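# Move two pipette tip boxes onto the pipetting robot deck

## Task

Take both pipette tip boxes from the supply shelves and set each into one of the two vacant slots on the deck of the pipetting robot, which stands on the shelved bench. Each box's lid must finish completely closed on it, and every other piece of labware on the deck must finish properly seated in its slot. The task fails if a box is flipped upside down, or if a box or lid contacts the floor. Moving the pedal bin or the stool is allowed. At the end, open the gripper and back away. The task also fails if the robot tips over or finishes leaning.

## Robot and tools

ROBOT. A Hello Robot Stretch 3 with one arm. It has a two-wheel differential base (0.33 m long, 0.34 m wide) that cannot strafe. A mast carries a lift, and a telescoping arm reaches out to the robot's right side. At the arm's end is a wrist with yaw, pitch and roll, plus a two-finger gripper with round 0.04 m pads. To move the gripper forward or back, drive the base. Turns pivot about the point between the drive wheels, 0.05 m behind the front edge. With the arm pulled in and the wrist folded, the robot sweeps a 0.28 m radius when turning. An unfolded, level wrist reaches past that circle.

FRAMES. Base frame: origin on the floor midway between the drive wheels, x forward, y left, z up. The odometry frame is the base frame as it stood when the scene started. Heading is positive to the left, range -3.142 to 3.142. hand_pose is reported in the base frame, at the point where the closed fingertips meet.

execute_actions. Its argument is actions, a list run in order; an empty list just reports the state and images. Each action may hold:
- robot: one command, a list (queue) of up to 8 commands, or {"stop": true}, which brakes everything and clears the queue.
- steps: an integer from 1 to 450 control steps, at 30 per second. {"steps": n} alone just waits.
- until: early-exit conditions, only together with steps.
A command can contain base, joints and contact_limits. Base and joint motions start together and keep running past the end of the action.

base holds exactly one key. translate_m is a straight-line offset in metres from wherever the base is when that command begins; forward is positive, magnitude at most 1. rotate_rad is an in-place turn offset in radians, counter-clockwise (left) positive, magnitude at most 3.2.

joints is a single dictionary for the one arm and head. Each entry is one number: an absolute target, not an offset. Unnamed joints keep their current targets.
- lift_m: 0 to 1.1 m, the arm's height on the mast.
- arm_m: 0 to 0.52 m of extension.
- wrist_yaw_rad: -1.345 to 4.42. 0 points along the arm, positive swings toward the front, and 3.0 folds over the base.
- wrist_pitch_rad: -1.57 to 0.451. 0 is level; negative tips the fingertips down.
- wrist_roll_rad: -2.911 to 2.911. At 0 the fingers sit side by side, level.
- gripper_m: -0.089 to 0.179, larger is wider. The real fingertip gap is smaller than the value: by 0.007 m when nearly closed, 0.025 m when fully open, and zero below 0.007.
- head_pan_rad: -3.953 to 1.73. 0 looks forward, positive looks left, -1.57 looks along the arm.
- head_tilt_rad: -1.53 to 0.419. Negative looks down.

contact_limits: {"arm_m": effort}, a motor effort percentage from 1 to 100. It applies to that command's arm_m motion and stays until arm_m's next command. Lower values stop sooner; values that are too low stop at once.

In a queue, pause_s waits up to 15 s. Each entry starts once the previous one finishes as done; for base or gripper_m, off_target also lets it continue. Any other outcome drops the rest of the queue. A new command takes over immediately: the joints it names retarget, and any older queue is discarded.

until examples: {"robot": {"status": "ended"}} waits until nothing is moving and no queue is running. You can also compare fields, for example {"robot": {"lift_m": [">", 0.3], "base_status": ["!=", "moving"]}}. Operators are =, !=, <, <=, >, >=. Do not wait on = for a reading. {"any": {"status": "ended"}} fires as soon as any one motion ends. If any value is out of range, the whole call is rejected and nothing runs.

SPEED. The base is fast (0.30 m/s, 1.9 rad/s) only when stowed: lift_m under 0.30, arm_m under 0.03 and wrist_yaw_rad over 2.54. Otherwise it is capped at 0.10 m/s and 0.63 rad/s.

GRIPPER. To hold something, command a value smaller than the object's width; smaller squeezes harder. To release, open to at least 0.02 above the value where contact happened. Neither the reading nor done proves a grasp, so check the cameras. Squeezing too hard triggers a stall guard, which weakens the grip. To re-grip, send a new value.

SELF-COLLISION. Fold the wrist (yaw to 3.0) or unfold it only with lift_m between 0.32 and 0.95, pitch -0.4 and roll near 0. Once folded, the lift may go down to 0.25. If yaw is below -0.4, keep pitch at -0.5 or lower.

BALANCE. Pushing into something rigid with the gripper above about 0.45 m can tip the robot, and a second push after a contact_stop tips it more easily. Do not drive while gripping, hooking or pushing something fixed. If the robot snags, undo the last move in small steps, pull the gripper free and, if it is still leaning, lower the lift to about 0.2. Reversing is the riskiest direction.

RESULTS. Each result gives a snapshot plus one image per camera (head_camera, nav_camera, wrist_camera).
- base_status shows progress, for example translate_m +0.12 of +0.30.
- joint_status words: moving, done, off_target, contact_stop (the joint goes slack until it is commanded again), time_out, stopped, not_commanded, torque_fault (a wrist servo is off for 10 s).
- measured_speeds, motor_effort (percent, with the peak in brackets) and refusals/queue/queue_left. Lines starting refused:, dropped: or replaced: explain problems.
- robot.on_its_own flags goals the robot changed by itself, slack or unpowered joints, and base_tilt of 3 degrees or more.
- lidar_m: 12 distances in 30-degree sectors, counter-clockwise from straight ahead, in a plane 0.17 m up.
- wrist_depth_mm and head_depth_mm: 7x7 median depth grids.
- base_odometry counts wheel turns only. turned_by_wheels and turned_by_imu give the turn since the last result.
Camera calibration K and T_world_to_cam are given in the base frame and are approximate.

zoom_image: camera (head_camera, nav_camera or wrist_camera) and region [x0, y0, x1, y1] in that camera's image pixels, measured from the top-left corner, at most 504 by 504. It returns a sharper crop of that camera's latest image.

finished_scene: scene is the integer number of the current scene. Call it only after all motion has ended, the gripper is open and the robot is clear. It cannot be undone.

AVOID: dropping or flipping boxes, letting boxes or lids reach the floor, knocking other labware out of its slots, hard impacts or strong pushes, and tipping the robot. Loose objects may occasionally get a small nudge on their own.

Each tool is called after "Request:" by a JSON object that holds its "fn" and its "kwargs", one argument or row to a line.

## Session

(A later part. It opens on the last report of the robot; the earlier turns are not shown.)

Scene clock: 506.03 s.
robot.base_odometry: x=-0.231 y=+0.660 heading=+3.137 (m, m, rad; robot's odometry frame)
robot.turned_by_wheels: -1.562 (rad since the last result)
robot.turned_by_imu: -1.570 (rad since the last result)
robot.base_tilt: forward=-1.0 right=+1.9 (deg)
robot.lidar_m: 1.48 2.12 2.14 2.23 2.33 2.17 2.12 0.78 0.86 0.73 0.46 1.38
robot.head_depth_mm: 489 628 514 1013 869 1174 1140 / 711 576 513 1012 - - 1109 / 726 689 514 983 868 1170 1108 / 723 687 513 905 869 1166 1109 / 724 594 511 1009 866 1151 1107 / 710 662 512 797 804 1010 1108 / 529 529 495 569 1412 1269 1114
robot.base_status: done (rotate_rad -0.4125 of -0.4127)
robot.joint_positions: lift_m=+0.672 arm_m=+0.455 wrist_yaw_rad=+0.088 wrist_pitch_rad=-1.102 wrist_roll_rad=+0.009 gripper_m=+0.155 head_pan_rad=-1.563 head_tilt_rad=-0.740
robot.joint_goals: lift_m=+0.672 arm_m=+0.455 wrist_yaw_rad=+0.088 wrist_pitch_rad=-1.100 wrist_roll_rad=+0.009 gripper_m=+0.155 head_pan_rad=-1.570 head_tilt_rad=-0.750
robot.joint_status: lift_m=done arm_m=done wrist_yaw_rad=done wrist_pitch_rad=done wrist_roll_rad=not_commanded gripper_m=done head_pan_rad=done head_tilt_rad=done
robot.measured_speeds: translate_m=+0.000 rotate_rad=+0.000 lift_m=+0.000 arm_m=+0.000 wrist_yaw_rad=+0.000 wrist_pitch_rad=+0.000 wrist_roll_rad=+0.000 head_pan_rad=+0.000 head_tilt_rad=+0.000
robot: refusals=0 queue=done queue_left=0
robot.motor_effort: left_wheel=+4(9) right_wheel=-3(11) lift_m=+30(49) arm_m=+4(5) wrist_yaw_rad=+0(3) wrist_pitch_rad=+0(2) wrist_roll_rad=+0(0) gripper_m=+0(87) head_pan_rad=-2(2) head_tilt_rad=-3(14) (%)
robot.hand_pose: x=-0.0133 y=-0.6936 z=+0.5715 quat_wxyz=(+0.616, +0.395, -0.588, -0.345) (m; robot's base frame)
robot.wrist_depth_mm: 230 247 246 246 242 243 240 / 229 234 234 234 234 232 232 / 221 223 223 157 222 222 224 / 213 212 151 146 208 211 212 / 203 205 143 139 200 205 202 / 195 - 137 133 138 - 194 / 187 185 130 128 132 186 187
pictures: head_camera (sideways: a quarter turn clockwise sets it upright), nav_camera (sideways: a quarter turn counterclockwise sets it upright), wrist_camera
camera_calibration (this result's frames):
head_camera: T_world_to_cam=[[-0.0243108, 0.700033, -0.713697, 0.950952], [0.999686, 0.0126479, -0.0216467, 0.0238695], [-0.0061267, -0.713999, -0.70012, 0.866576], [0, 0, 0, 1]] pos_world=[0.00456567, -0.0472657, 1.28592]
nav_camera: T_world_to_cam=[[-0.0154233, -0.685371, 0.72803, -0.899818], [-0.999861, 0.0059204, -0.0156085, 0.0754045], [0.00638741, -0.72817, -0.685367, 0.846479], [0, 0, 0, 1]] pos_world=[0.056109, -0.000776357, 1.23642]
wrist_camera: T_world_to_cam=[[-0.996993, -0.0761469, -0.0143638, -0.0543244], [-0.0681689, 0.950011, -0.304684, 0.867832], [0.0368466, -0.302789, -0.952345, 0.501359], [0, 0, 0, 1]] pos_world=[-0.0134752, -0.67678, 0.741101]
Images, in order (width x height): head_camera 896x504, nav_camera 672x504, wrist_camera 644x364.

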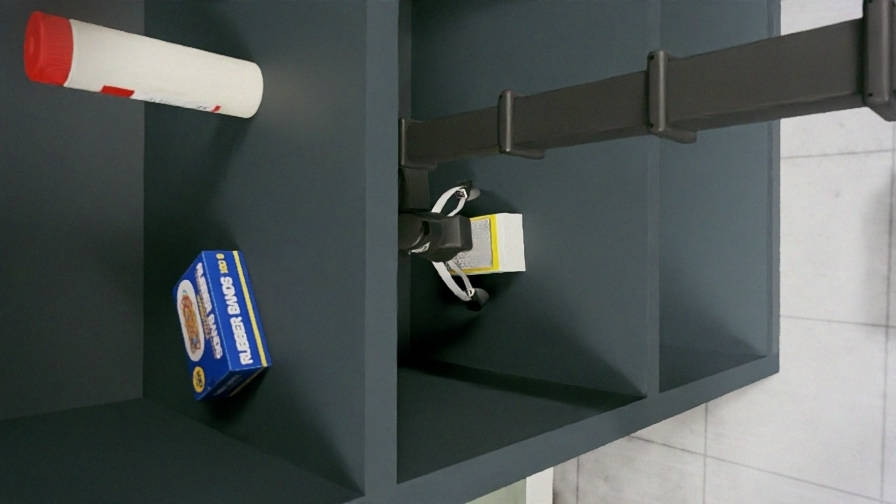

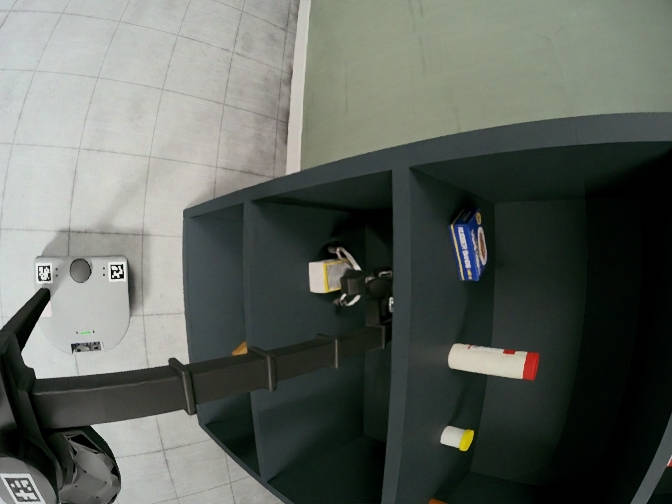

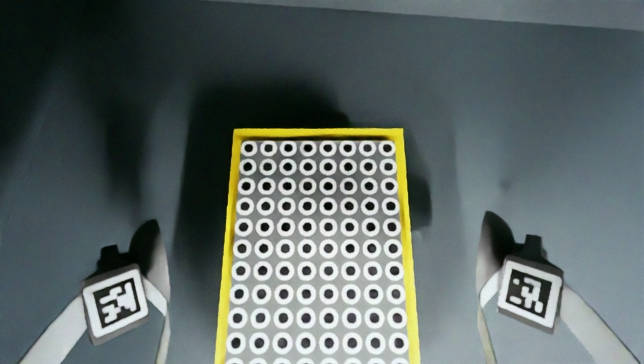

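Request:
{"fn": "execute_actions", "kwargs": {
  "actions": [
    {"robot":[{"base":{"translate_m":0.0015},"joints":{"lift_m":0.669,"gripper_m":0.12}},{"joints":{"gripper_m":0.045}},{"joints":{"lift_m":0.70}}],"steps":300,"until":{"robot":{"status":"ended"}}}
  ]
}}

Scene clock: 514.70 s.
robot.base_odometry: x=-0.233 y=+0.660 heading=+3.137 (m, m, rad; robot's odometry frame)
robot.turned_by_wheels: +0.000 (rad since the last result)
robot.turned_by_imu: +0.001 (rad since the last result)
robot.base_tilt: forward=-1.1 right=+2.0 (deg)
robot.lidar_m: 1.47 2.13 2.14 2.23 2.34 2.17 2.11 0.78 0.87 0.72 0.46 1.38
robot.head_depth_mm: 483 627 513 1014 871 1184 - / 708 600 515 1012 - 1164 1111 / 723 687 515 984 869 1170 1109 / 724 688 513 883 867 1164 1108 / 724 593 512 1016 868 1149 1104 / 711 656 512 789 794 996 1117 / 526 526 494 565 1419 1265 1109
robot.base_status: done (translate_m +0.0015 of +0.0015)
robot.joint_positions: lift_m=+0.700 arm_m=+0.455 wrist_yaw_rad=+0.088 wrist_pitch_rad=-1.106 wrist_roll_rad=+0.009 gripper_m=+0.046 head_pan_rad=-1.563 head_tilt_rad=-0.740
robot.joint_goals: lift_m=+0.700 arm_m=+0.455 wrist_yaw_rad=+0.088 wrist_pitch_rad=-1.100 wrist_roll_rad=+0.009 gripper_m=+0.045 head_pan_rad=-1.570 head_tilt_rad=-0.750
robot.joint_status: lift_m=done arm_m=done wrist_yaw_rad=done wrist_pitch_rad=done wrist_roll_rad=not_commanded gripper_m=done head_pan_rad=done head_tilt_rad=done
robot.measured_speeds: translate_m=+0.000 rotate_rad=+0.000 lift_m=+0.000 arm_m=+0.000 wrist_yaw_rad=+0.000 wrist_pitch_rad=+0.000 wrist_roll_rad=+0.000 head_pan_rad=+0.000 head_tilt_rad=+0.000
robot: refusals=0 queue=done queue_left=0
robot.motor_effort: left_wheel=+4(8) right_wheel=-4(7) lift_m=+46(50) arm_m=+4(5) wrist_yaw_rad=+0(0) wrist_pitch_rad=+1(2) wrist_roll_rad=+0(0) gripper_m=-17(97) head_pan_rad=-3(2) head_tilt_rad=-4(3) (%)
robot.hand_pose: x=-0.0134 y=-0.6926 z=+0.5985 quat_wxyz=(+0.615, +0.396, -0.587, -0.347) (m; robot's base frame)
robot.wrist_depth_mm: 228 274 270 271 261 254 246 / 232 264 264 264 263 263 261 / 236 251 250 151 251 249 251 / 236 240 235 140 144 239 239 / 228 230 136 134 136 229 228 / 219 219 129 128 130 222 219 / 211 211 128 124 126 210 210
pictures: head_camera (sideways: a quarter turn clockwise sets it upright), nav_camera (sideways: a quarter turn counterclockwise sets it upright), wrist_camera
camera_calibration (this result's frames):
head_camera: T_world_to_cam=[[-0.0243108, 0.700033, -0.713697, 0.950952], [0.999686, 0.0126479, -0.0216467, 0.0238695], [-0.0061267, -0.713999, -0.70012, 0.866576], [0, 0, 0, 1]] pos_world=[0.00456567, -0.0472657, 1.28592]
nav_camera: T_world_to_cam=[[-0.0154233, -0.685371, 0.72803, -0.899818], [-0.999861, 0.0059204, -0.0156085, 0.0754045], [0.00638741, -0.72817, -0.685367, 0.846479], [0, 0, 0, 1]] pos_world=[0.056109, -0.000776357, 1.23642]
wrist_camera: T_world_to_cam=[[-0.996998, -0.0760867, -0.0143134, -0.0539369], [-0.0682806, 0.951276, -0.300686, 0.873592], [0.0364942, -0.298806, -0.953616, 0.530918], [0, 0, 0, 1]] pos_world=[-0.0135012, -0.676489, 0.768197]
Images, in order (width x height): head_camera 896x504, nav_camera 672x504, wrist_camera 644x364.

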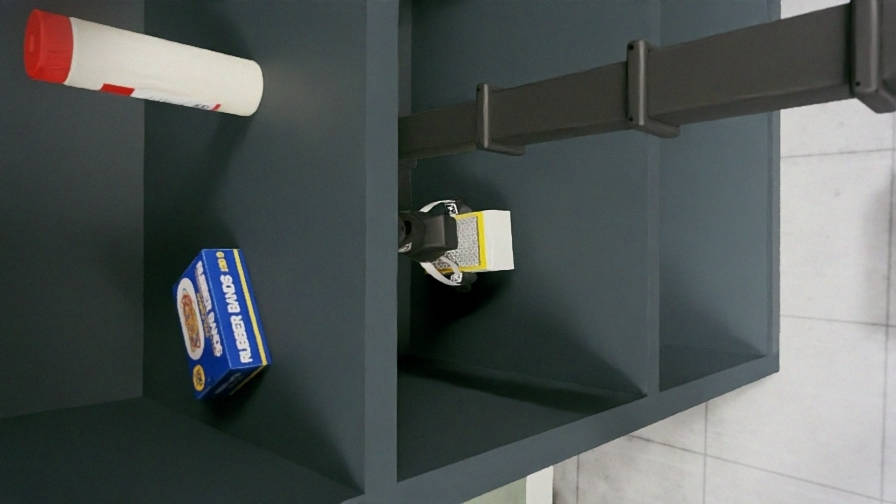

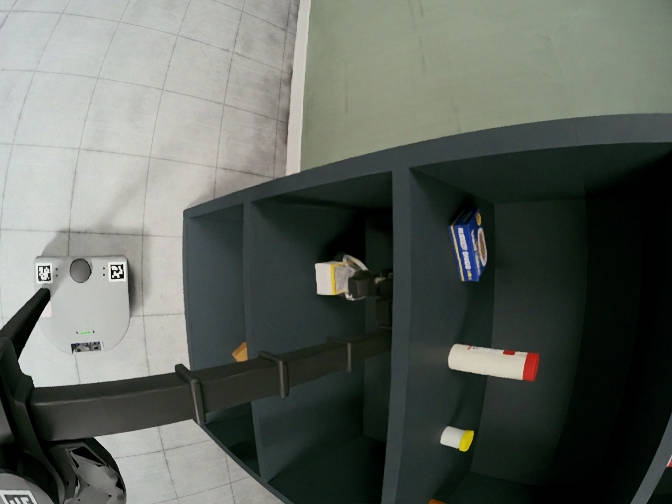

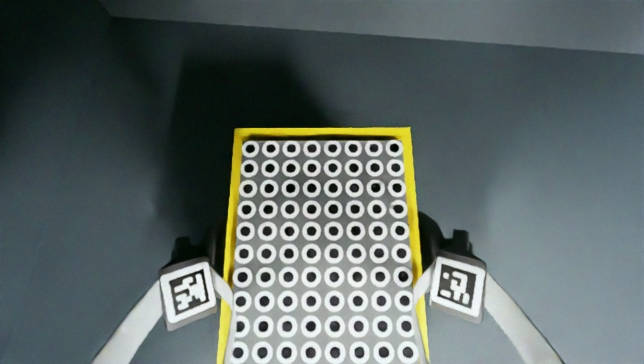

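Same grip as before. Go.

Request:
{"fn": "execute_actions", "kwargs": {
  "actions": [
    {"robot":{"joints":{"arm_m":0.0,"wrist_yaw_rad":-0.02}},"steps":400,"until":{"robot":{"arm_m":["<",0.06]}}},
    {"robot":[{"base":{"rotate_rad":0.6144}},{"base":{"translate_m":1.0},"joints":{"lift_m":1.095,"head_tilt_rad":-0.6}},{"base":{"translate_m":0.2902}},{"base":{"rotate_rad":0.9476}},{"joints":{"arm_m":0.2}}],"steps":450,"until":{"robot":{"status":"ended"}}},
    {"steps":450,"until":{"robot":{"status":"ended"}}}
  ]
}}

Scene clock: 544.77 s.
robot.base_odometry: x=-1.290 y=-0.079 heading=-1.584 (m, m, rad; robot's odometry frame)
robot.turned_by_wheels: +1.562 (rad since the last result)
robot.turned_by_imu: +1.578 (rad since the last result)
robot.base_tilt: forward=-0.8 right=+2.0 (deg)
robot.lidar_m: 2.06 1.62 2.12 3.14 2.14 1.45 1.72 0.77 1.12 0.63 0.69 0.87
robot.head_depth_mm: 943 1050 715 585 581 1354 1162 / - 1049 703 589 587 1362 1162 / - - - 435 588 1366 1164 / 958 1043 830 430 590 1367 1157 / 958 1042 830 570 913 1325 1161 / 954 1043 790 571 894 1361 1159 / 965 1070 827 610 904 1324 1152
robot.base_status: done (rotate_rad +0.9474 of +0.9476)
robot.joint_positions: lift_m=+1.095 arm_m=+0.200 wrist_yaw_rad=-0.020 wrist_pitch_rad=-1.107 wrist_roll_rad=+0.009 gripper_m=+0.046 head_pan_rad=-1.563 head_tilt_rad=-0.606
robot.joint_goals: lift_m=+1.095 arm_m=+0.200 wrist_yaw_rad=-0.020 wrist_pitch_rad=-1.100 wrist_roll_rad=+0.009 gripper_m=+0.045 head_pan_rad=-1.570 head_tilt_rad=-0.600
robot.joint_status: lift_m=done arm_m=done wrist_yaw_rad=done wrist_pitch_rad=done wrist_roll_rad=not_commanded gripper_m=done head_pan_rad=done head_tilt_rad=done
robot.measured_speeds: translate_m=+0.000 rotate_rad=+0.000 lift_m=+0.000 arm_m=+0.000 wrist_yaw_rad=+0.000 wrist_pitch_rad=+0.000 wrist_roll_rad=+0.000 head_pan_rad=+0.000 head_tilt_rad=+0.000
robot: refusals=0 queue=done queue_left=0
robot.motor_effort: left_wheel=-2(7) right_wheel=+5(9) lift_m=+47(47) arm_m=+5(6) wrist_yaw_rad=-1(2) wrist_pitch_rad=+3(1) wrist_roll_rad=+0(0) gripper_m=-17(18) head_pan_rad=-2(3) head_tilt_rad=+3(14) (%)
robot.hand_pose: x=-0.0234 y=-0.4378 z=+0.9935 quat_wxyz=(+0.595, +0.364, -0.607, -0.379) (m; robot's base frame)
robot.wrist_depth_mm: 209 204 274 279 271 270 238 / 196 196 264 269 262 255 237 / 250 219 246 151 244 244 245 / 245 245 240 140 144 244 244 / 246 244 137 134 136 245 244 / 233 234 130 128 130 236 232 / - - 128 124 126 - -
pictures: head_camera (sideways: a quarter turn clockwise sets it upright), nav_camera (sideways: a quarter turn counterclockwise sets it upright), wrist_camera
camera_calibration (this result's frames):
head_camera: T_world_to_cam=[[-0.0235611, 0.59779, -0.801306, 1.06514], [0.999707, 0.00968901, -0.0221666, 0.0245499], [-0.00548709, -0.801594, -0.597843, 0.733533], [0, 0, 0, 1]] pos_world=[0.00457806, -0.0489716, 1.29258]
nav_camera: T_world_to_cam=[[-0.0161861, -0.581338, 0.813501, -1.01122], [-0.999844, 0.00370518, -0.0172459, 0.0775389], [0.00701154, -0.813653, -0.581308, 0.711112], [0, 0, 0, 1]] pos_world=[0.0561732, -0.00955079, 1.23734]
wrist_camera: T_world_to_cam=[[-0.999398, 0.0316058, -0.0143027, 0.00816769], [0.0344428, 0.953255, -0.300198, 0.752062], [0.00414614, -0.30051, -0.95377, 0.982693], [0, 0, 0, 1]] pos_world=[-0.0218147, -0.421855, 1.16315]
Images, in order (width x height): head_camera 896x504, nav_camera 672x504, wrist_camera 644x364.

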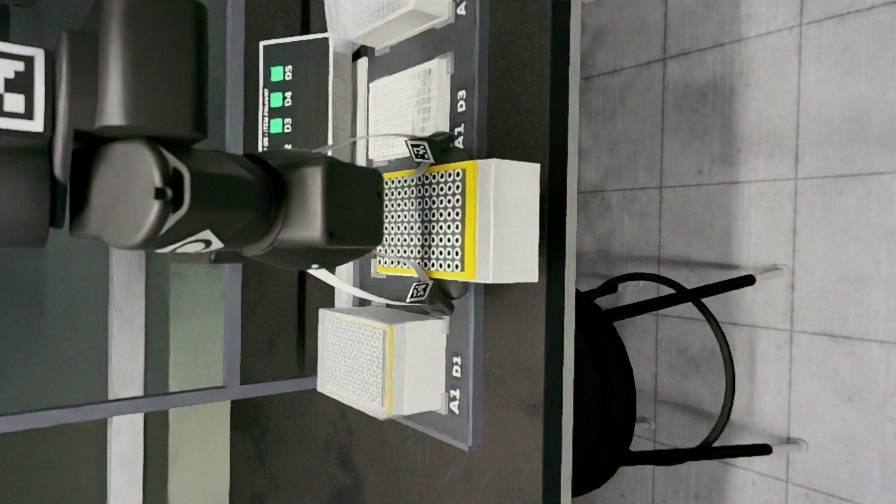

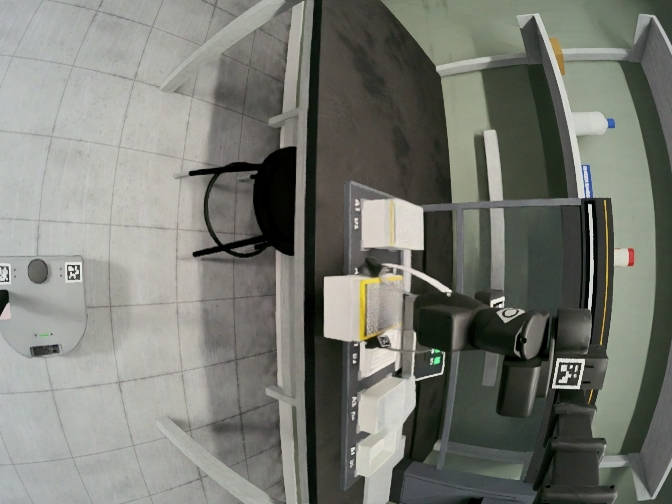

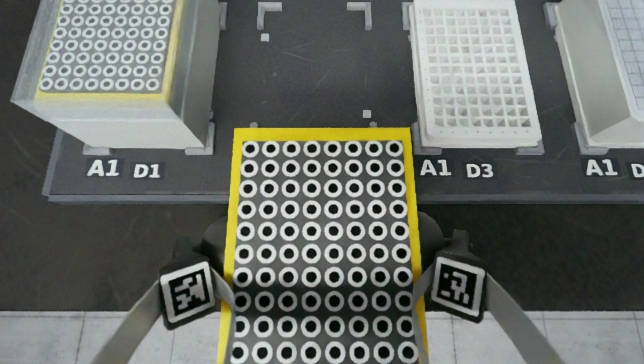

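Request:
{"fn": "execute_actions", "kwargs": {
  "actions": [
    {"robot":[{"base":{"translate_m":0.003},"joints":{"arm_m":0.352}},{"joints":{"lift_m":1.075}}],"steps":300,"until":{"robot":{"status":"ended"}}}
  ]
}}

Request:
{"fn": "zoom_image", "kwargs": {
  "camera": "head_camera",
  "region": [300, 100, 520, 320]
}}

Scene clock: 556.60 s.
robot.base_odometry: x=-1.290 y=-0.082 heading=-1.584 (m, m, rad; robot's odometry frame)
robot.turned_by_wheels: +0.000 (rad since the last result)
robot.turned_by_imu: +0.001 (rad since the last result)
robot.base_tilt: forward=-1.1 right=+1.9 (deg)
robot.lidar_m: 2.05 1.61 2.12 3.14 2.14 1.44 1.72 0.77 1.12 0.63 0.69 0.87
robot.head_depth_mm: 970 1042 715 583 583 1366 1169 / - 1046 703 589 587 1361 1162 / - 1059 700 571 588 1362 1170 / 960 1042 602 568 591 1356 1155 / 964 1046 828 569 913 1326 1161 / 951 1043 789 569 890 1351 1159 / 963 1072 827 610 903 1331 1159
robot.base_status: done (translate_m +0.0030 of +0.0030)
robot.joint_positions: lift_m=+1.075 arm_m=+0.352 wrist_yaw_rad=-0.020 wrist_pitch_rad=-1.107 wrist_roll_rad=+0.009 gripper_m=+0.046 head_pan_rad=-1.563 head_tilt_rad=-0.606
robot.joint_goals: lift_m=+1.075 arm_m=+0.352 wrist_yaw_rad=-0.020 wrist_pitch_rad=-1.100 wrist_roll_rad=+0.009 gripper_m=+0.045 head_pan_rad=-1.570 head_tilt_rad=-0.600
robot.joint_status: lift_m=done arm_m=done wrist_yaw_rad=done wrist_pitch_rad=done wrist_roll_rad=not_commanded gripper_m=done head_pan_rad=done head_tilt_rad=done
robot.measured_speeds: translate_m=+0.000 rotate_rad=+0.000 lift_m=+0.000 arm_m=+0.000 wrist_yaw_rad=+0.000 wrist_pitch_rad=+0.000 wrist_roll_rad=+0.000 head_pan_rad=+0.000 head_tilt_rad=+0.000
robot: refusals=0 queue=done queue_left=0
robot.motor_effort: left_wheel=-2(4) right_wheel=+4(9) lift_m=+32(46) arm_m=+5(1) wrist_yaw_rad=-1(0) wrist_pitch_rad=+3(2) wrist_roll_rad=+0(1) gripper_m=-17(17) head_pan_rad=-2(2) head_tilt_rad=+3(3) (%)
robot.hand_pose: x=-0.0234 y=-0.5898 z=+0.9740 quat_wxyz=(+0.595, +0.364, -0.607, -0.379) (m; robot's base frame)
robot.wrist_depth_mm: 266 273 271 271 184 185 184 / 248 237 236 239 191 191 190 / 228 229 229 151 243 243 244 / 156 159 201 140 144 209 218 / 149 152 136 134 136 202 210 / 143 146 129 129 129 194 198 / 137 156 128 124 125 186 186
pictures: head_camera (sideways: a quarter turn clockwise sets it upright), nav_camera (sideways: a quarter turn counterclockwise sets it upright), wrist_camera
camera_calibration (this result's frames):
head_camera: T_world_to_cam=[[-0.0235607, 0.597768, -0.801323, 1.06516], [0.999707, 0.00968804, -0.0221666, 0.02455], [-0.00548726, -0.80161, -0.597822, 0.733504], [0, 0, 0, 1]] pos_world=[0.00457804, -0.0489719, 1.29259]
nav_camera: T_world_to_cam=[[-0.0161864, -0.581316, 0.813517, -1.01124], [-0.999844, 0.00370507, -0.0172462, 0.0775393], [0.00701137, -0.813669, -0.581286, 0.711083], [0, 0, 0, 1]] pos_world=[0.0561732, -0.00955257, 1.23734]
wrist_camera: T_world_to_cam=[[-0.999395, 0.0316956, -0.0143018, 0.0127368], [0.0345278, 0.953276, -0.300121, 0.891031], [0.004121, -0.300434, -0.953794, 0.918514], [0, 0, 0, 1]] pos_world=[-0.0218215, -0.57385, 1.14367]
Images, in order (width x height): head_camera 896x504, nav_camera 672x504, wrist_camera 644x364.

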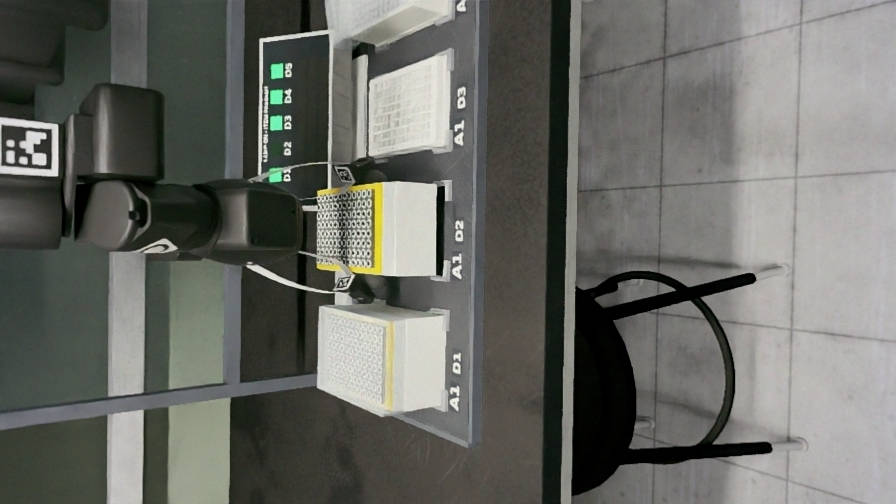

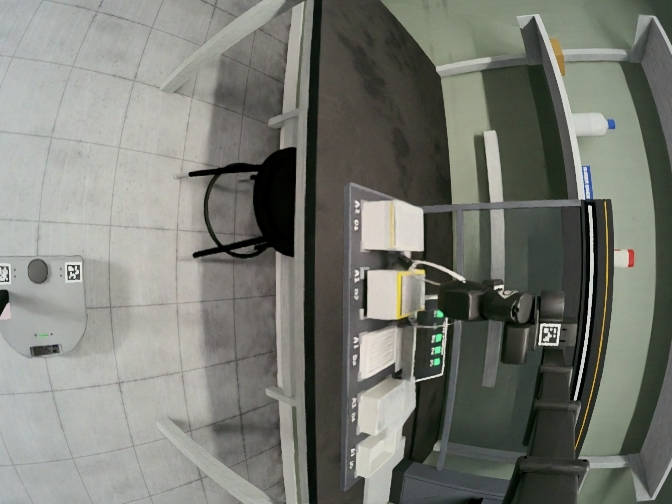

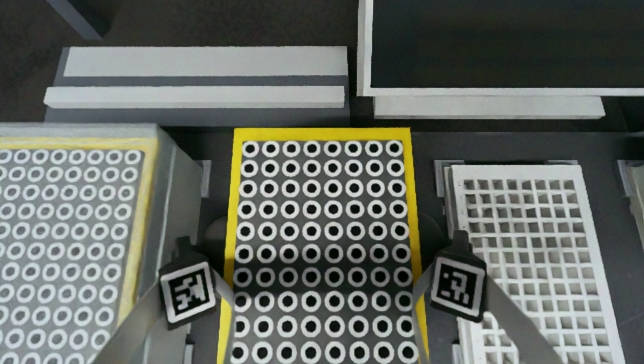

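Region (300, 100, 520, 320) of head_camera's 896x504 image, scaled by 2.291, with more detail than that image has.

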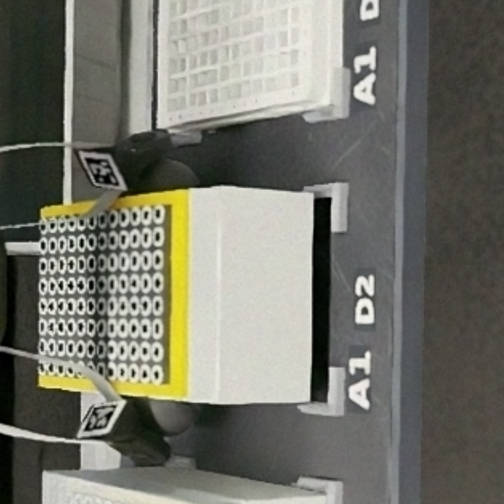

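Request:
{"fn": "execute_actions", "kwargs": {
  "actions": [
    {"robot":[{"joints":{"arm_m":0.3545}},{"joints":{"lift_m":1.061}}],"steps":300,"until":{"robot":{"status":"ended"}}}
  ]
}}

Request:
{"fn": "zoom_image", "kwargs": {
  "camera": "head_camera",
  "region": [300, 100, 520, 320]
}}

Scene clock: 561.90 s.
robot.base_odometry: x=-1.290 y=-0.082 heading=-1.584 (m, m, rad; robot's odometry frame)
robot.turned_by_wheels: +0.000 (rad since the last result)
robot.turned_by_imu: +0.001 (rad since the last result)
robot.base_tilt: forward=-1.0 right=+2.0 (deg)
robot.lidar_m: 2.05 1.61 2.12 3.15 2.14 1.45 1.73 0.77 1.12 0.63 0.69 0.87
robot.head_depth_mm: - 1050 716 584 582 1360 1166 / 972 1046 706 588 585 1350 1158 / - 1063 703 571 587 1358 1159 / 956 1040 635 568 590 1362 1162 / 958 1046 829 569 916 1326 1164 / 953 1049 789 570 888 1360 1159 / 964 1071 828 610 902 1326 1159
robot.base_status: done (translate_m +0.0030 of +0.0030)
robot.joint_positions: lift_m=+1.061 arm_m=+0.354 wrist_yaw_rad=-0.020 wrist_pitch_rad=-1.107 wrist_roll_rad=+0.009 gripper_m=+0.046 head_pan_rad=-1.563 head_tilt_rad=-0.606
robot.joint_goals: lift_m=+1.061 arm_m=+0.354 wrist_yaw_rad=-0.020 wrist_pitch_rad=-1.100 wrist_roll_rad=+0.009 gripper_m=+0.045 head_pan_rad=-1.570 head_tilt_rad=-0.600
robot.joint_status: lift_m=done arm_m=done wrist_yaw_rad=done wrist_pitch_rad=done wrist_roll_rad=not_commanded gripper_m=done head_pan_rad=done head_tilt_rad=done
robot.measured_speeds: translate_m=+0.000 rotate_rad=+0.000 lift_m=+0.000 arm_m=+0.000 wrist_yaw_rad=+0.000 wrist_pitch_rad=+0.000 wrist_roll_rad=+0.000 head_pan_rad=+0.000 head_tilt_rad=+0.000
robot: refusals=0 queue=done queue_left=0
robot.motor_effort: left_wheel=-2(2) right_wheel=+4(4) lift_m=+32(32) arm_m=+4(7) wrist_yaw_rad=-1(0) wrist_pitch_rad=+2(3) wrist_roll_rad=+0(0) gripper_m=-17(17) head_pan_rad=-1(3) head_tilt_rad=+2(3) (%)
robot.hand_pose: x=-0.0234 y=-0.5922 z=+0.9600 quat_wxyz=(+0.595, +0.364, -0.607, -0.380) (m; robot's base frame)
robot.wrist_depth_mm: 250 254 255 256 171 172 171 / 222 222 215 213 178 179 178 / 213 213 213 151 218 217 217 / 141 148 200 140 144 194 204 / 135 148 136 134 136 188 188 / 130 137 129 129 129 181 180 / 125 156 128 124 126 174 171
pictures: head_camera (sideways: a quarter turn clockwise sets it upright), nav_camera (sideways: a quarter turn counterclockwise sets it upright), wrist_camera
camera_calibration (this result's frames):
head_camera: T_world_to_cam=[[-0.0235608, 0.597768, -0.801323, 1.06516], [0.999707, 0.00968816, -0.0221666, 0.02455], [-0.00548716, -0.80161, -0.597821, 0.733504], [0, 0, 0, 1]] pos_world=[0.00457805, -0.0489719, 1.29259]
nav_camera: T_world_to_cam=[[-0.0161864, -0.581316, 0.813517, -1.01124], [-0.999844, 0.00370495, -0.0172462, 0.0775393], [0.00701146, -0.813669, -0.581286, 0.711083], [0, 0, 0, 1]] pos_world=[0.0561732, -0.00955257, 1.23734]
wrist_camera: T_world_to_cam=[[-0.999395, 0.031698, -0.0143003, 0.0126153], [0.034529, 0.95332, -0.299981, 0.889069], [0.00412393, -0.300293, -0.953838, 0.90454], [0, 0, 0, 1]] pos_world=[-0.0218213, -0.57634, 1.12967]
Images, in order (width x height): head_camera 896x504, nav_camera 672x504, wrist_camera 644x364.

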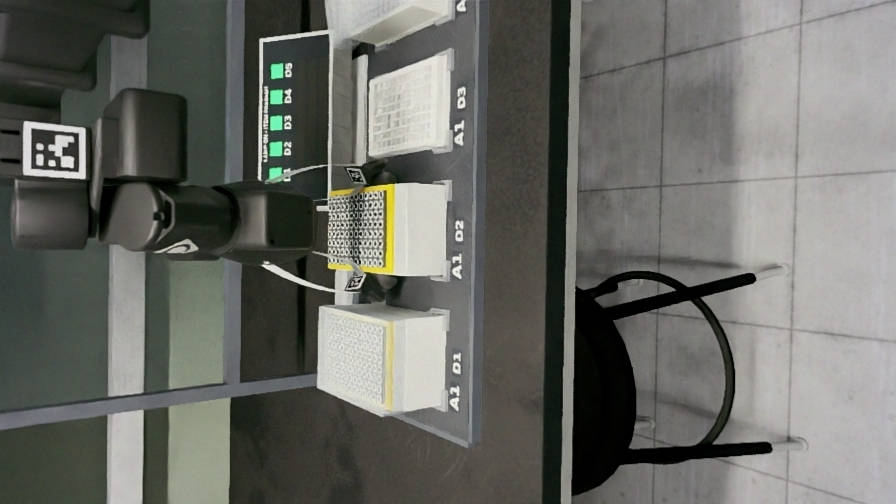

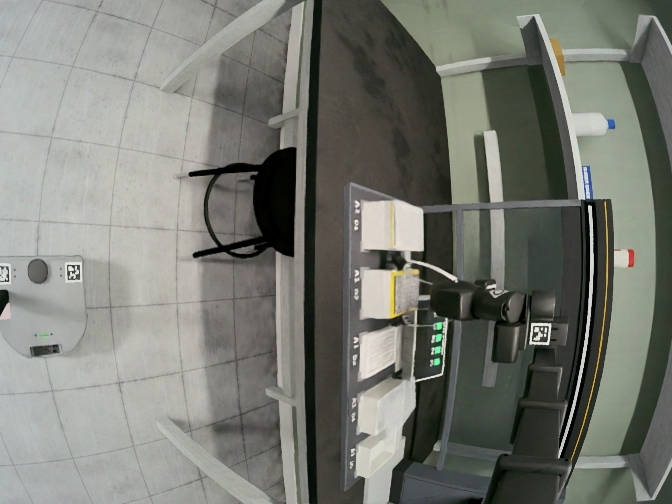

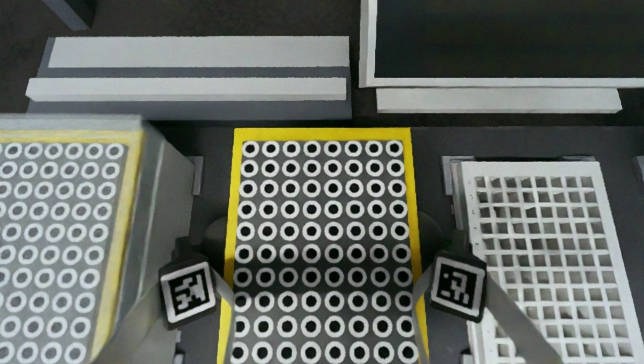

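Region (300, 100, 520, 320) of head_camera's 896x504 image, scaled by 2.291, with more detail than that image has.

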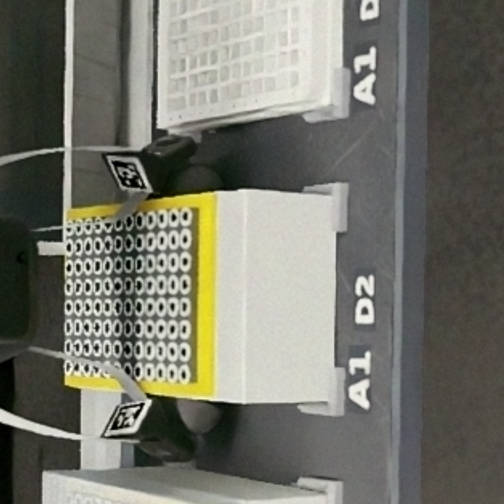

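Request:
{"fn": "execute_actions", "kwargs": {
  "actions": [
    {"robot":[{"joints":{"lift_m":1.0595}},{"joints":{"gripper_m":0.118}},{"joints":{"lift_m":1.1}},{"joints":{"wrist_pitch_rad":-0.85,"arm_m":0.297}},{"base":{"translate_m":-0.2845},"joints":{"wrist_yaw_rad":0.25,"gripper_m":0.135}},{"joints":{"lift_m":1.049}}],"steps":450,"until":{"robot":{"status":"ended"}}}
  ]
}}

Scene clock: 574.57 s.
robot.base_odometry: x=-1.286 y=+0.202 heading=-1.584 (m, m, rad; robot's odometry frame)
robot.turned_by_wheels: +0.000 (rad since the last result)
robot.turned_by_imu: +0.001 (rad since the last result)
robot.base_tilt: forward=-1.1 right=+1.9 (deg)
robot.lidar_m: 2.34 1.88 2.54 3.16 1.92 1.22 1.44 1.50 0.55 1.08 0.71 0.87
robot.head_depth_mm: - 1044 735 614 533 1365 1096 / - - 835 572 576 1361 1151 / - - 832 576 579 1363 1158 / 944 1037 650 571 580 1362 1156 / 949 1043 699 574 581 1363 1168 / 957 1039 702 590 585 1365 1165 / 954 1049 706 579 586 1324 1157
robot.base_status: done (translate_m -0.2845 of -0.2845)
robot.joint_positions: lift_m=+1.049 arm_m=+0.297 wrist_yaw_rad=+0.248 wrist_pitch_rad=-0.866 wrist_roll_rad=+0.009 gripper_m=+0.135 head_pan_rad=-1.563 head_tilt_rad=-0.606
robot.joint_goals: lift_m=+1.049 arm_m=+0.297 wrist_yaw_rad=+0.250 wrist_pitch_rad=-0.850 wrist_roll_rad=+0.009 gripper_m=+0.135 head_pan_rad=-1.570 head_tilt_rad=-0.600
robot.joint_status: lift_m=done arm_m=done wrist_yaw_rad=done wrist_pitch_rad=done wrist_roll_rad=not_commanded gripper_m=done head_pan_rad=done head_tilt_rad=done
robot.measured_speeds: translate_m=+0.000 rotate_rad=+0.000 lift_m=+0.000 arm_m=+0.000 wrist_yaw_rad=+0.000 wrist_pitch_rad=+0.000 wrist_roll_rad=+0.000 head_pan_rad=+0.000 head_tilt_rad=+0.000
robot: refusals=0 queue=done queue_left=0
robot.motor_effort: left_wheel=-2(6) right_wheel=+3(6) lift_m=+31(47) arm_m=-6(9) wrist_yaw_rad=+1(1) wrist_pitch_rad=+5(5) wrist_roll_rad=+0(0) gripper_m=+0(86) head_pan_rad=-1(2) head_tilt_rad=+3(1) (%)
robot.hand_pose: x=+0.0147 y=-0.5856 z=+0.9772 quat_wxyz=(+0.671, +0.373, -0.603, -0.217) (m; robot's base frame)
robot.wrist_depth_mm: 331 234 225 218 347 342 344 / 281 238 225 220 309 306 307 / 232 264 273 261 255 263 269 / 234 230 232 192 236 231 225 / 215 212 215 177 212 198 217 / 192 - 167 163 198 - 192 / 187 183 153 151 186 181 177
pictures: head_camera (sideways: a quarter turn clockwise sets it upright), nav_camera (sideways: a quarter turn counterclockwise sets it upright), wrist_camera
camera_calibration (this result's frames):
head_camera: T_world_to_cam=[[-0.0235607, 0.597767, -0.801323, 1.06516], [0.999707, 0.00968802, -0.0221666, 0.02455], [-0.00548725, -0.801611, -0.597821, 0.733503], [0, 0, 0, 1]] pos_world=[0.00457804, -0.0489719, 1.29259]
nav_camera: T_world_to_cam=[[-0.0161864, -0.581315, 0.813517, -1.01124], [-0.999844, 0.00370505, -0.0172462, 0.0775394], [0.00701137, -0.81367, -0.581285, 0.711082], [0, 0, 0, 1]] pos_world=[0.0561732, -0.00955263, 1.23734]
wrist_camera: T_world_to_cam=[[-0.971245, -0.237495, -0.0167377, -0.104919], [-0.194561, 0.832251, -0.519138, 1.03321], [0.137223, -0.500954, -0.854526, 0.706317], [0, 0, 0, 1]] pos_world=[0.00219682, -0.530972, 1.13819]
Images, in order (width x height): head_camera 896x504, nav_camera 672x504, wrist_camera 644x364.

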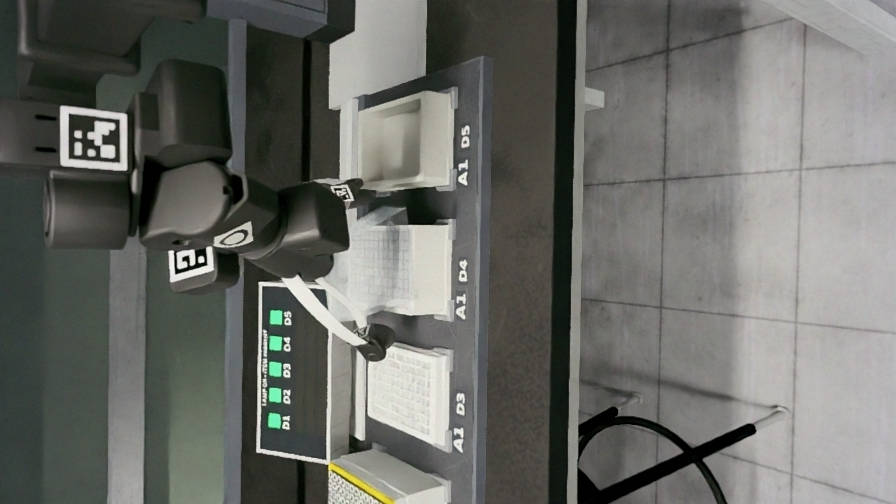

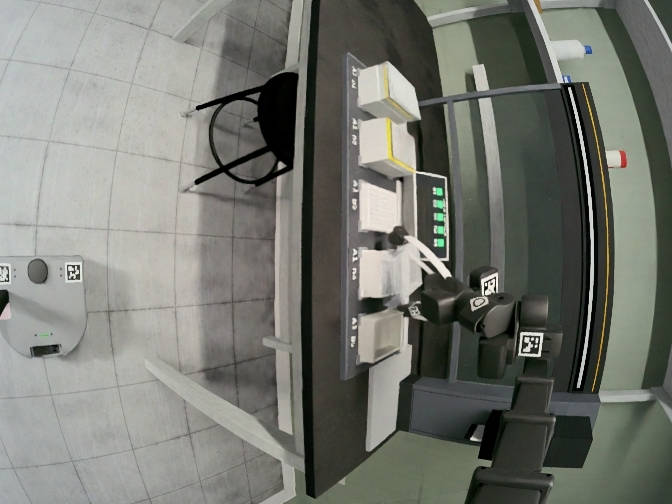

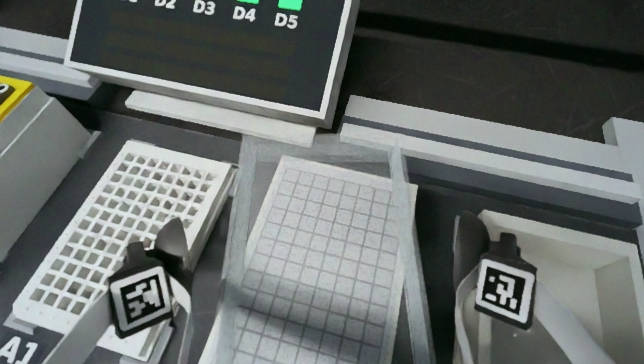

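Request:
{"fn": "execute_actions", "kwargs": {
  "actions": [
    {"robot":[{"joints":{"gripper_m":0.062}},{"joints":{"lift_m":1.095}},{"base":{"translate_m":0.2852},"joints":{"wrist_yaw_rad":-0.02,"arm_m":0.2955}},{"joints":{"lift_m":1.073}}],"steps":450,"until":{"robot":{"status":"ended"}}}
  ]
}}

Request:
{"fn": "zoom_image", "kwargs": {
  "camera": "wrist_camera",
  "region": [190, 110, 460, 364]
}}

Scene clock: 586.40 s.
robot.base_odometry: x=-1.290 y=-0.083 heading=-1.584 (m, m, rad; robot's odometry frame)
robot.turned_by_wheels: +0.000 (rad since the last result)
robot.turned_by_imu: +0.002 (rad since the last result)
robot.base_tilt: forward=-1.0 right=+2.0 (deg)
robot.lidar_m: 2.05 1.61 2.12 3.15 2.14 1.45 1.72 0.77 1.12 0.63 0.69 0.87
robot.head_depth_mm: 974 1046 717 584 583 1368 1163 / - 1043 703 588 586 1361 1156 / - - 696 570 587 1359 1158 / 960 1042 635 570 589 1367 1154 / 956 1045 828 568 912 1327 1158 / 955 1050 786 571 886 1366 1156 / 962 1072 832 611 907 1327 1158
robot.base_status: done (translate_m +0.2852 of +0.2852)
robot.joint_positions: lift_m=+1.073 arm_m=+0.296 wrist_yaw_rad=-0.018 wrist_pitch_rad=-0.866 wrist_roll_rad=+0.009 gripper_m=+0.063 head_pan_rad=-1.563 head_tilt_rad=-0.606
robot.joint_goals: lift_m=+1.073 arm_m=+0.295 wrist_yaw_rad=-0.020 wrist_pitch_rad=-0.850 wrist_roll_rad=+0.009 gripper_m=+0.062 head_pan_rad=-1.570 head_tilt_rad=-0.600
robot.joint_status: lift_m=done arm_m=done wrist_yaw_rad=done wrist_pitch_rad=done wrist_roll_rad=not_commanded gripper_m=done head_pan_rad=done head_tilt_rad=done
robot.measured_speeds: translate_m=+0.000 rotate_rad=+0.000 lift_m=+0.000 arm_m=+0.000 wrist_yaw_rad=+0.000 wrist_pitch_rad=+0.000 wrist_roll_rad=+0.000 head_pan_rad=+0.000 head_tilt_rad=+0.000
robot: refusals=0 queue=done queue_left=0
robot.motor_effort: left_wheel=-2(3) right_wheel=+3(9) lift_m=+31(47) arm_m=-6(9) wrist_yaw_rad=-2(3) wrist_pitch_rad=+5(5) wrist_roll_rad=+0(1) gripper_m=-13(93) head_pan_rad=-1(3) head_tilt_rad=+2(3) (%)
robot.hand_pose: x=-0.0242 y=-0.5885 z=+1.0012 quat_wxyz=(+0.637, +0.290, -0.647, -0.304) (m; robot's base frame)
robot.wrist_depth_mm: 379 389 386 384 235 235 234 / 344 336 344 343 234 236 234 / 309 296 295 296 233 235 235 / 204 195 262 194 262 266 265 / 180 180 205 178 235 229 235 / 166 166 220 164 168 216 218 / 153 159 201 153 204 200 203
pictures: head_camera (sideways: a quarter turn clockwise sets it upright), nav_camera (sideways: a quarter turn counterclockwise sets it upright), wrist_camera
camera_calibration (this result's frames):
head_camera: T_world_to_cam=[[-0.0235608, 0.597767, -0.801323, 1.06516], [0.999707, 0.00968814, -0.0221666, 0.02455], [-0.00548716, -0.801611, -0.597821, 0.733503], [0, 0, 0, 1]] pos_world=[0.00457805, -0.0489719, 1.29259]
nav_camera: T_world_to_cam=[[-0.0161864, -0.581315, 0.813517, -1.01124], [-0.999844, 0.00370493, -0.0172462, 0.0775394], [0.00701147, -0.81367, -0.581285, 0.711082], [0, 0, 0, 1]] pos_world=[0.0561732, -0.00955262, 1.23734]
wrist_camera: T_world_to_cam=[[-0.999522, 0.0259821, -0.0167384, 0.011371], [0.0308965, 0.854132, -0.519138, 1.05888], [0.000808545, -0.519407, -0.854527, 0.716521], [0, 0, 0, 1]] pos_world=[-0.0219295, -0.532553, 1.16218]
Images, in order (width x height): head_camera 896x504, nav_camera 672x504, wrist_camera 644x364.

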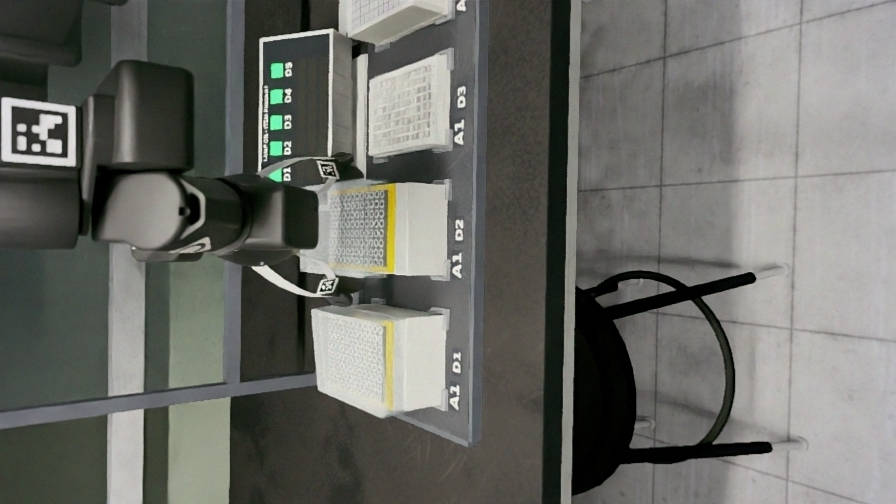

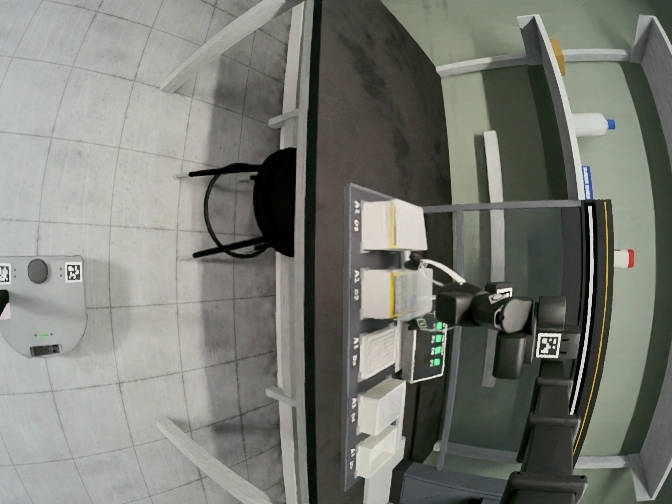

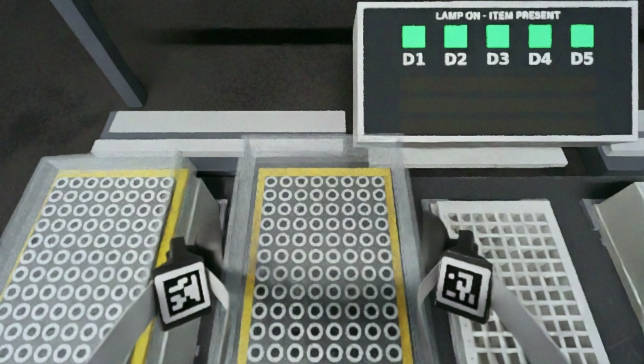

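Region (190, 110, 460, 364) of wrist_camera's 644x364 image, scaled by 1.867; it fills the top 474 rows of this view, and the rest is white.

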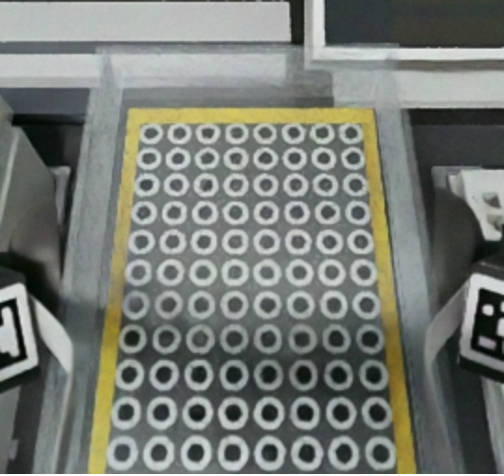

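Request:
{"fn": "execute_actions", "kwargs": {
  "actions": [
    {"robot":[{"joints":{"lift_m":1.055}},{"joints":{"gripper_m":0.122}},{"base":{"translate_m":-0.004}},{"joints":{"lift_m":1.1}},{"base":{"translate_m":0.128},"joints":{"gripper_m":0.14}}],"steps":450,"until":{"robot":{"status":"ended"}}}
  ]
}}

Request:
{"fn": "zoom_image", "kwargs": {
  "camera": "head_camera",
  "region": [260, 30, 500, 320]
}}

Scene clock: 597.03 s.
robot.base_odometry: x=-1.292 y=-0.207 heading=-1.584 (m, m, rad; robot's odometry frame)
robot.turned_by_wheels: +0.000 (rad since the last result)
robot.turned_by_imu: +0.001 (rad since the last result)
robot.base_tilt: forward=-1.1 right=+2.0 (deg)
robot.lidar_m: 1.93 1.50 1.94 3.15 2.16 1.55 1.85 0.88 1.12 0.63 0.64 0.76
robot.head_depth_mm: 953 1053 707 571 588 1365 1167 / - 1050 695 571 590 1361 1159 / - 1060 767 571 1511 1371 1156 / 937 723 737 570 905 1334 1161 / 960 1065 787 611 891 1353 1165 / 967 1072 828 609 919 1298 1162 / 967 1072 831 609 1493 1358 1157
robot.base_status: done (translate_m +0.1280 of +0.1280)
robot.joint_positions: lift_m=+1.099 arm_m=+0.296 wrist_yaw_rad=-0.022 wrist_pitch_rad=-0.864 wrist_roll_rad=+0.009 gripper_m=+0.140 head_pan_rad=-1.563 head_tilt_rad=-0.606
robot.joint_goals: lift_m=+1.100 arm_m=+0.295 wrist_yaw_rad=-0.020 wrist_pitch_rad=-0.850 wrist_roll_rad=+0.009 gripper_m=+0.140 head_pan_rad=-1.570 head_tilt_rad=-0.600
robot.joint_status: lift_m=done arm_m=done wrist_yaw_rad=done wrist_pitch_rad=done wrist_roll_rad=not_commanded gripper_m=done head_pan_rad=done head_tilt_rad=done
robot.measured_speeds: translate_m=+0.000 rotate_rad=+0.000 lift_m=+0.000 arm_m=+0.000 wrist_yaw_rad=+0.000 wrist_pitch_rad=+0.000 wrist_roll_rad=+0.000 head_pan_rad=+0.000 head_tilt_rad=+0.000
robot: refusals=0 queue=done queue_left=0
robot.motor_effort: left_wheel=-2(10) right_wheel=+3(10) lift_m=+45(47) arm_m=-5(6) wrist_yaw_rad=+1(3) wrist_pitch_rad=+4(5) wrist_roll_rad=+0(1) gripper_m=+0(87) head_pan_rad=-3(2) head_tilt_rad=+2(2) (%)
robot.hand_pose: x=-0.0248 y=-0.5887 z=+1.0269 quat_wxyz=(+0.636, +0.288, -0.648, -0.305) (m; robot's base frame)
robot.wrist_depth_mm: 430 428 417 411 412 400 258 / 380 376 372 377 376 266 258 / 344 345 336 323 324 266 256 / 313 313 301 291 291 293 306 / 286 290 282 205 257 208 251 / 264 - 256 189 230 - 194 / 249 240 233 176 226 175 179
pictures: head_camera (sideways: a quarter turn clockwise sets it upright), nav_camera (sideways: a quarter turn counterclockwise sets it upright), wrist_camera
camera_calibration (this result's frames):
head_camera: T_world_to_cam=[[-0.0235607, 0.597767, -0.801323, 1.06516], [0.999707, 0.00968802, -0.0221666, 0.02455], [-0.00548725, -0.801611, -0.597821, 0.733503], [0, 0, 0, 1]] pos_world=[0.00457804, -0.0489719, 1.29259]
nav_camera: T_world_to_cam=[[-0.0161864, -0.581315, 0.813517, -1.01124], [-0.999844, 0.00370505, -0.0172462, 0.0775394], [0.00701137, -0.81367, -0.581285, 0.711082], [0, 0, 0, 1]] pos_world=[0.0561732, -0.00955265, 1.23734]
wrist_camera: T_world_to_cam=[[-0.999408, 0.0300364, -0.0167496, 0.0135995], [0.0343649, 0.853282, -0.520316, 1.07323], [-0.0013363, -0.520584, -0.85381, 0.736842], [0, 0, 0, 1]] pos_world=[-0.0223053, -0.532587, 1.18777]
Images, in order (width x height): head_camera 896x504, nav_camera 672x504, wrist_camera 644x364.

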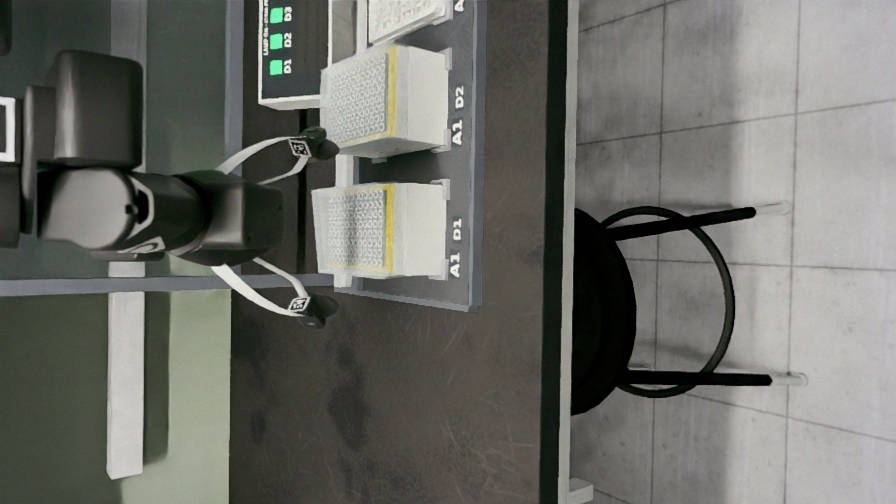

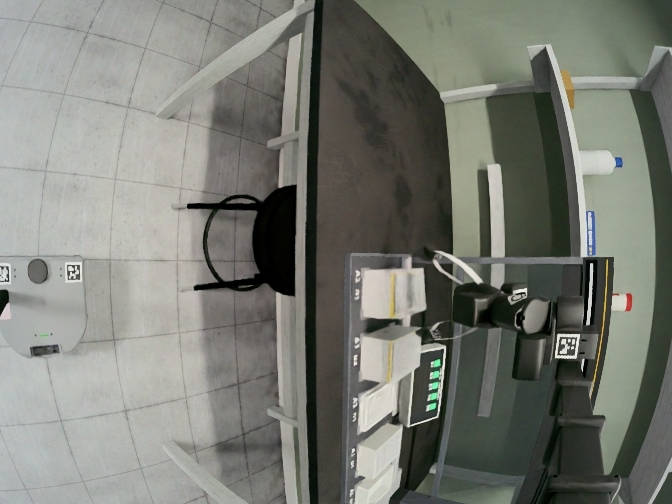

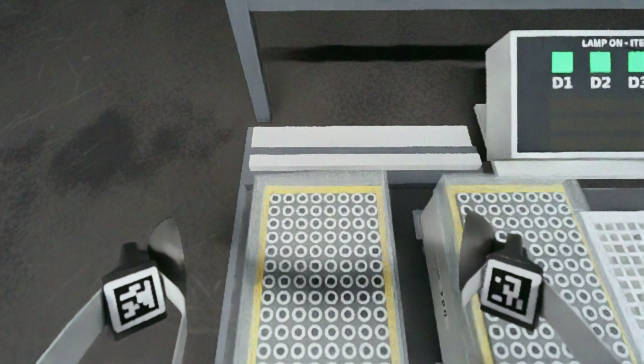

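Region (260, 30, 500, 320) of head_camera's 896x504 image, scaled by 1.738, with more detail than that image has; it fills the left 417 columns of this view, and the rest is white.

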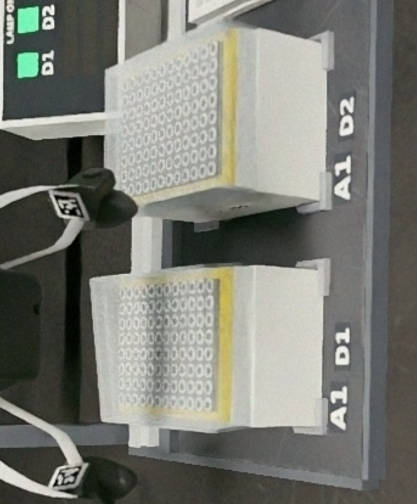

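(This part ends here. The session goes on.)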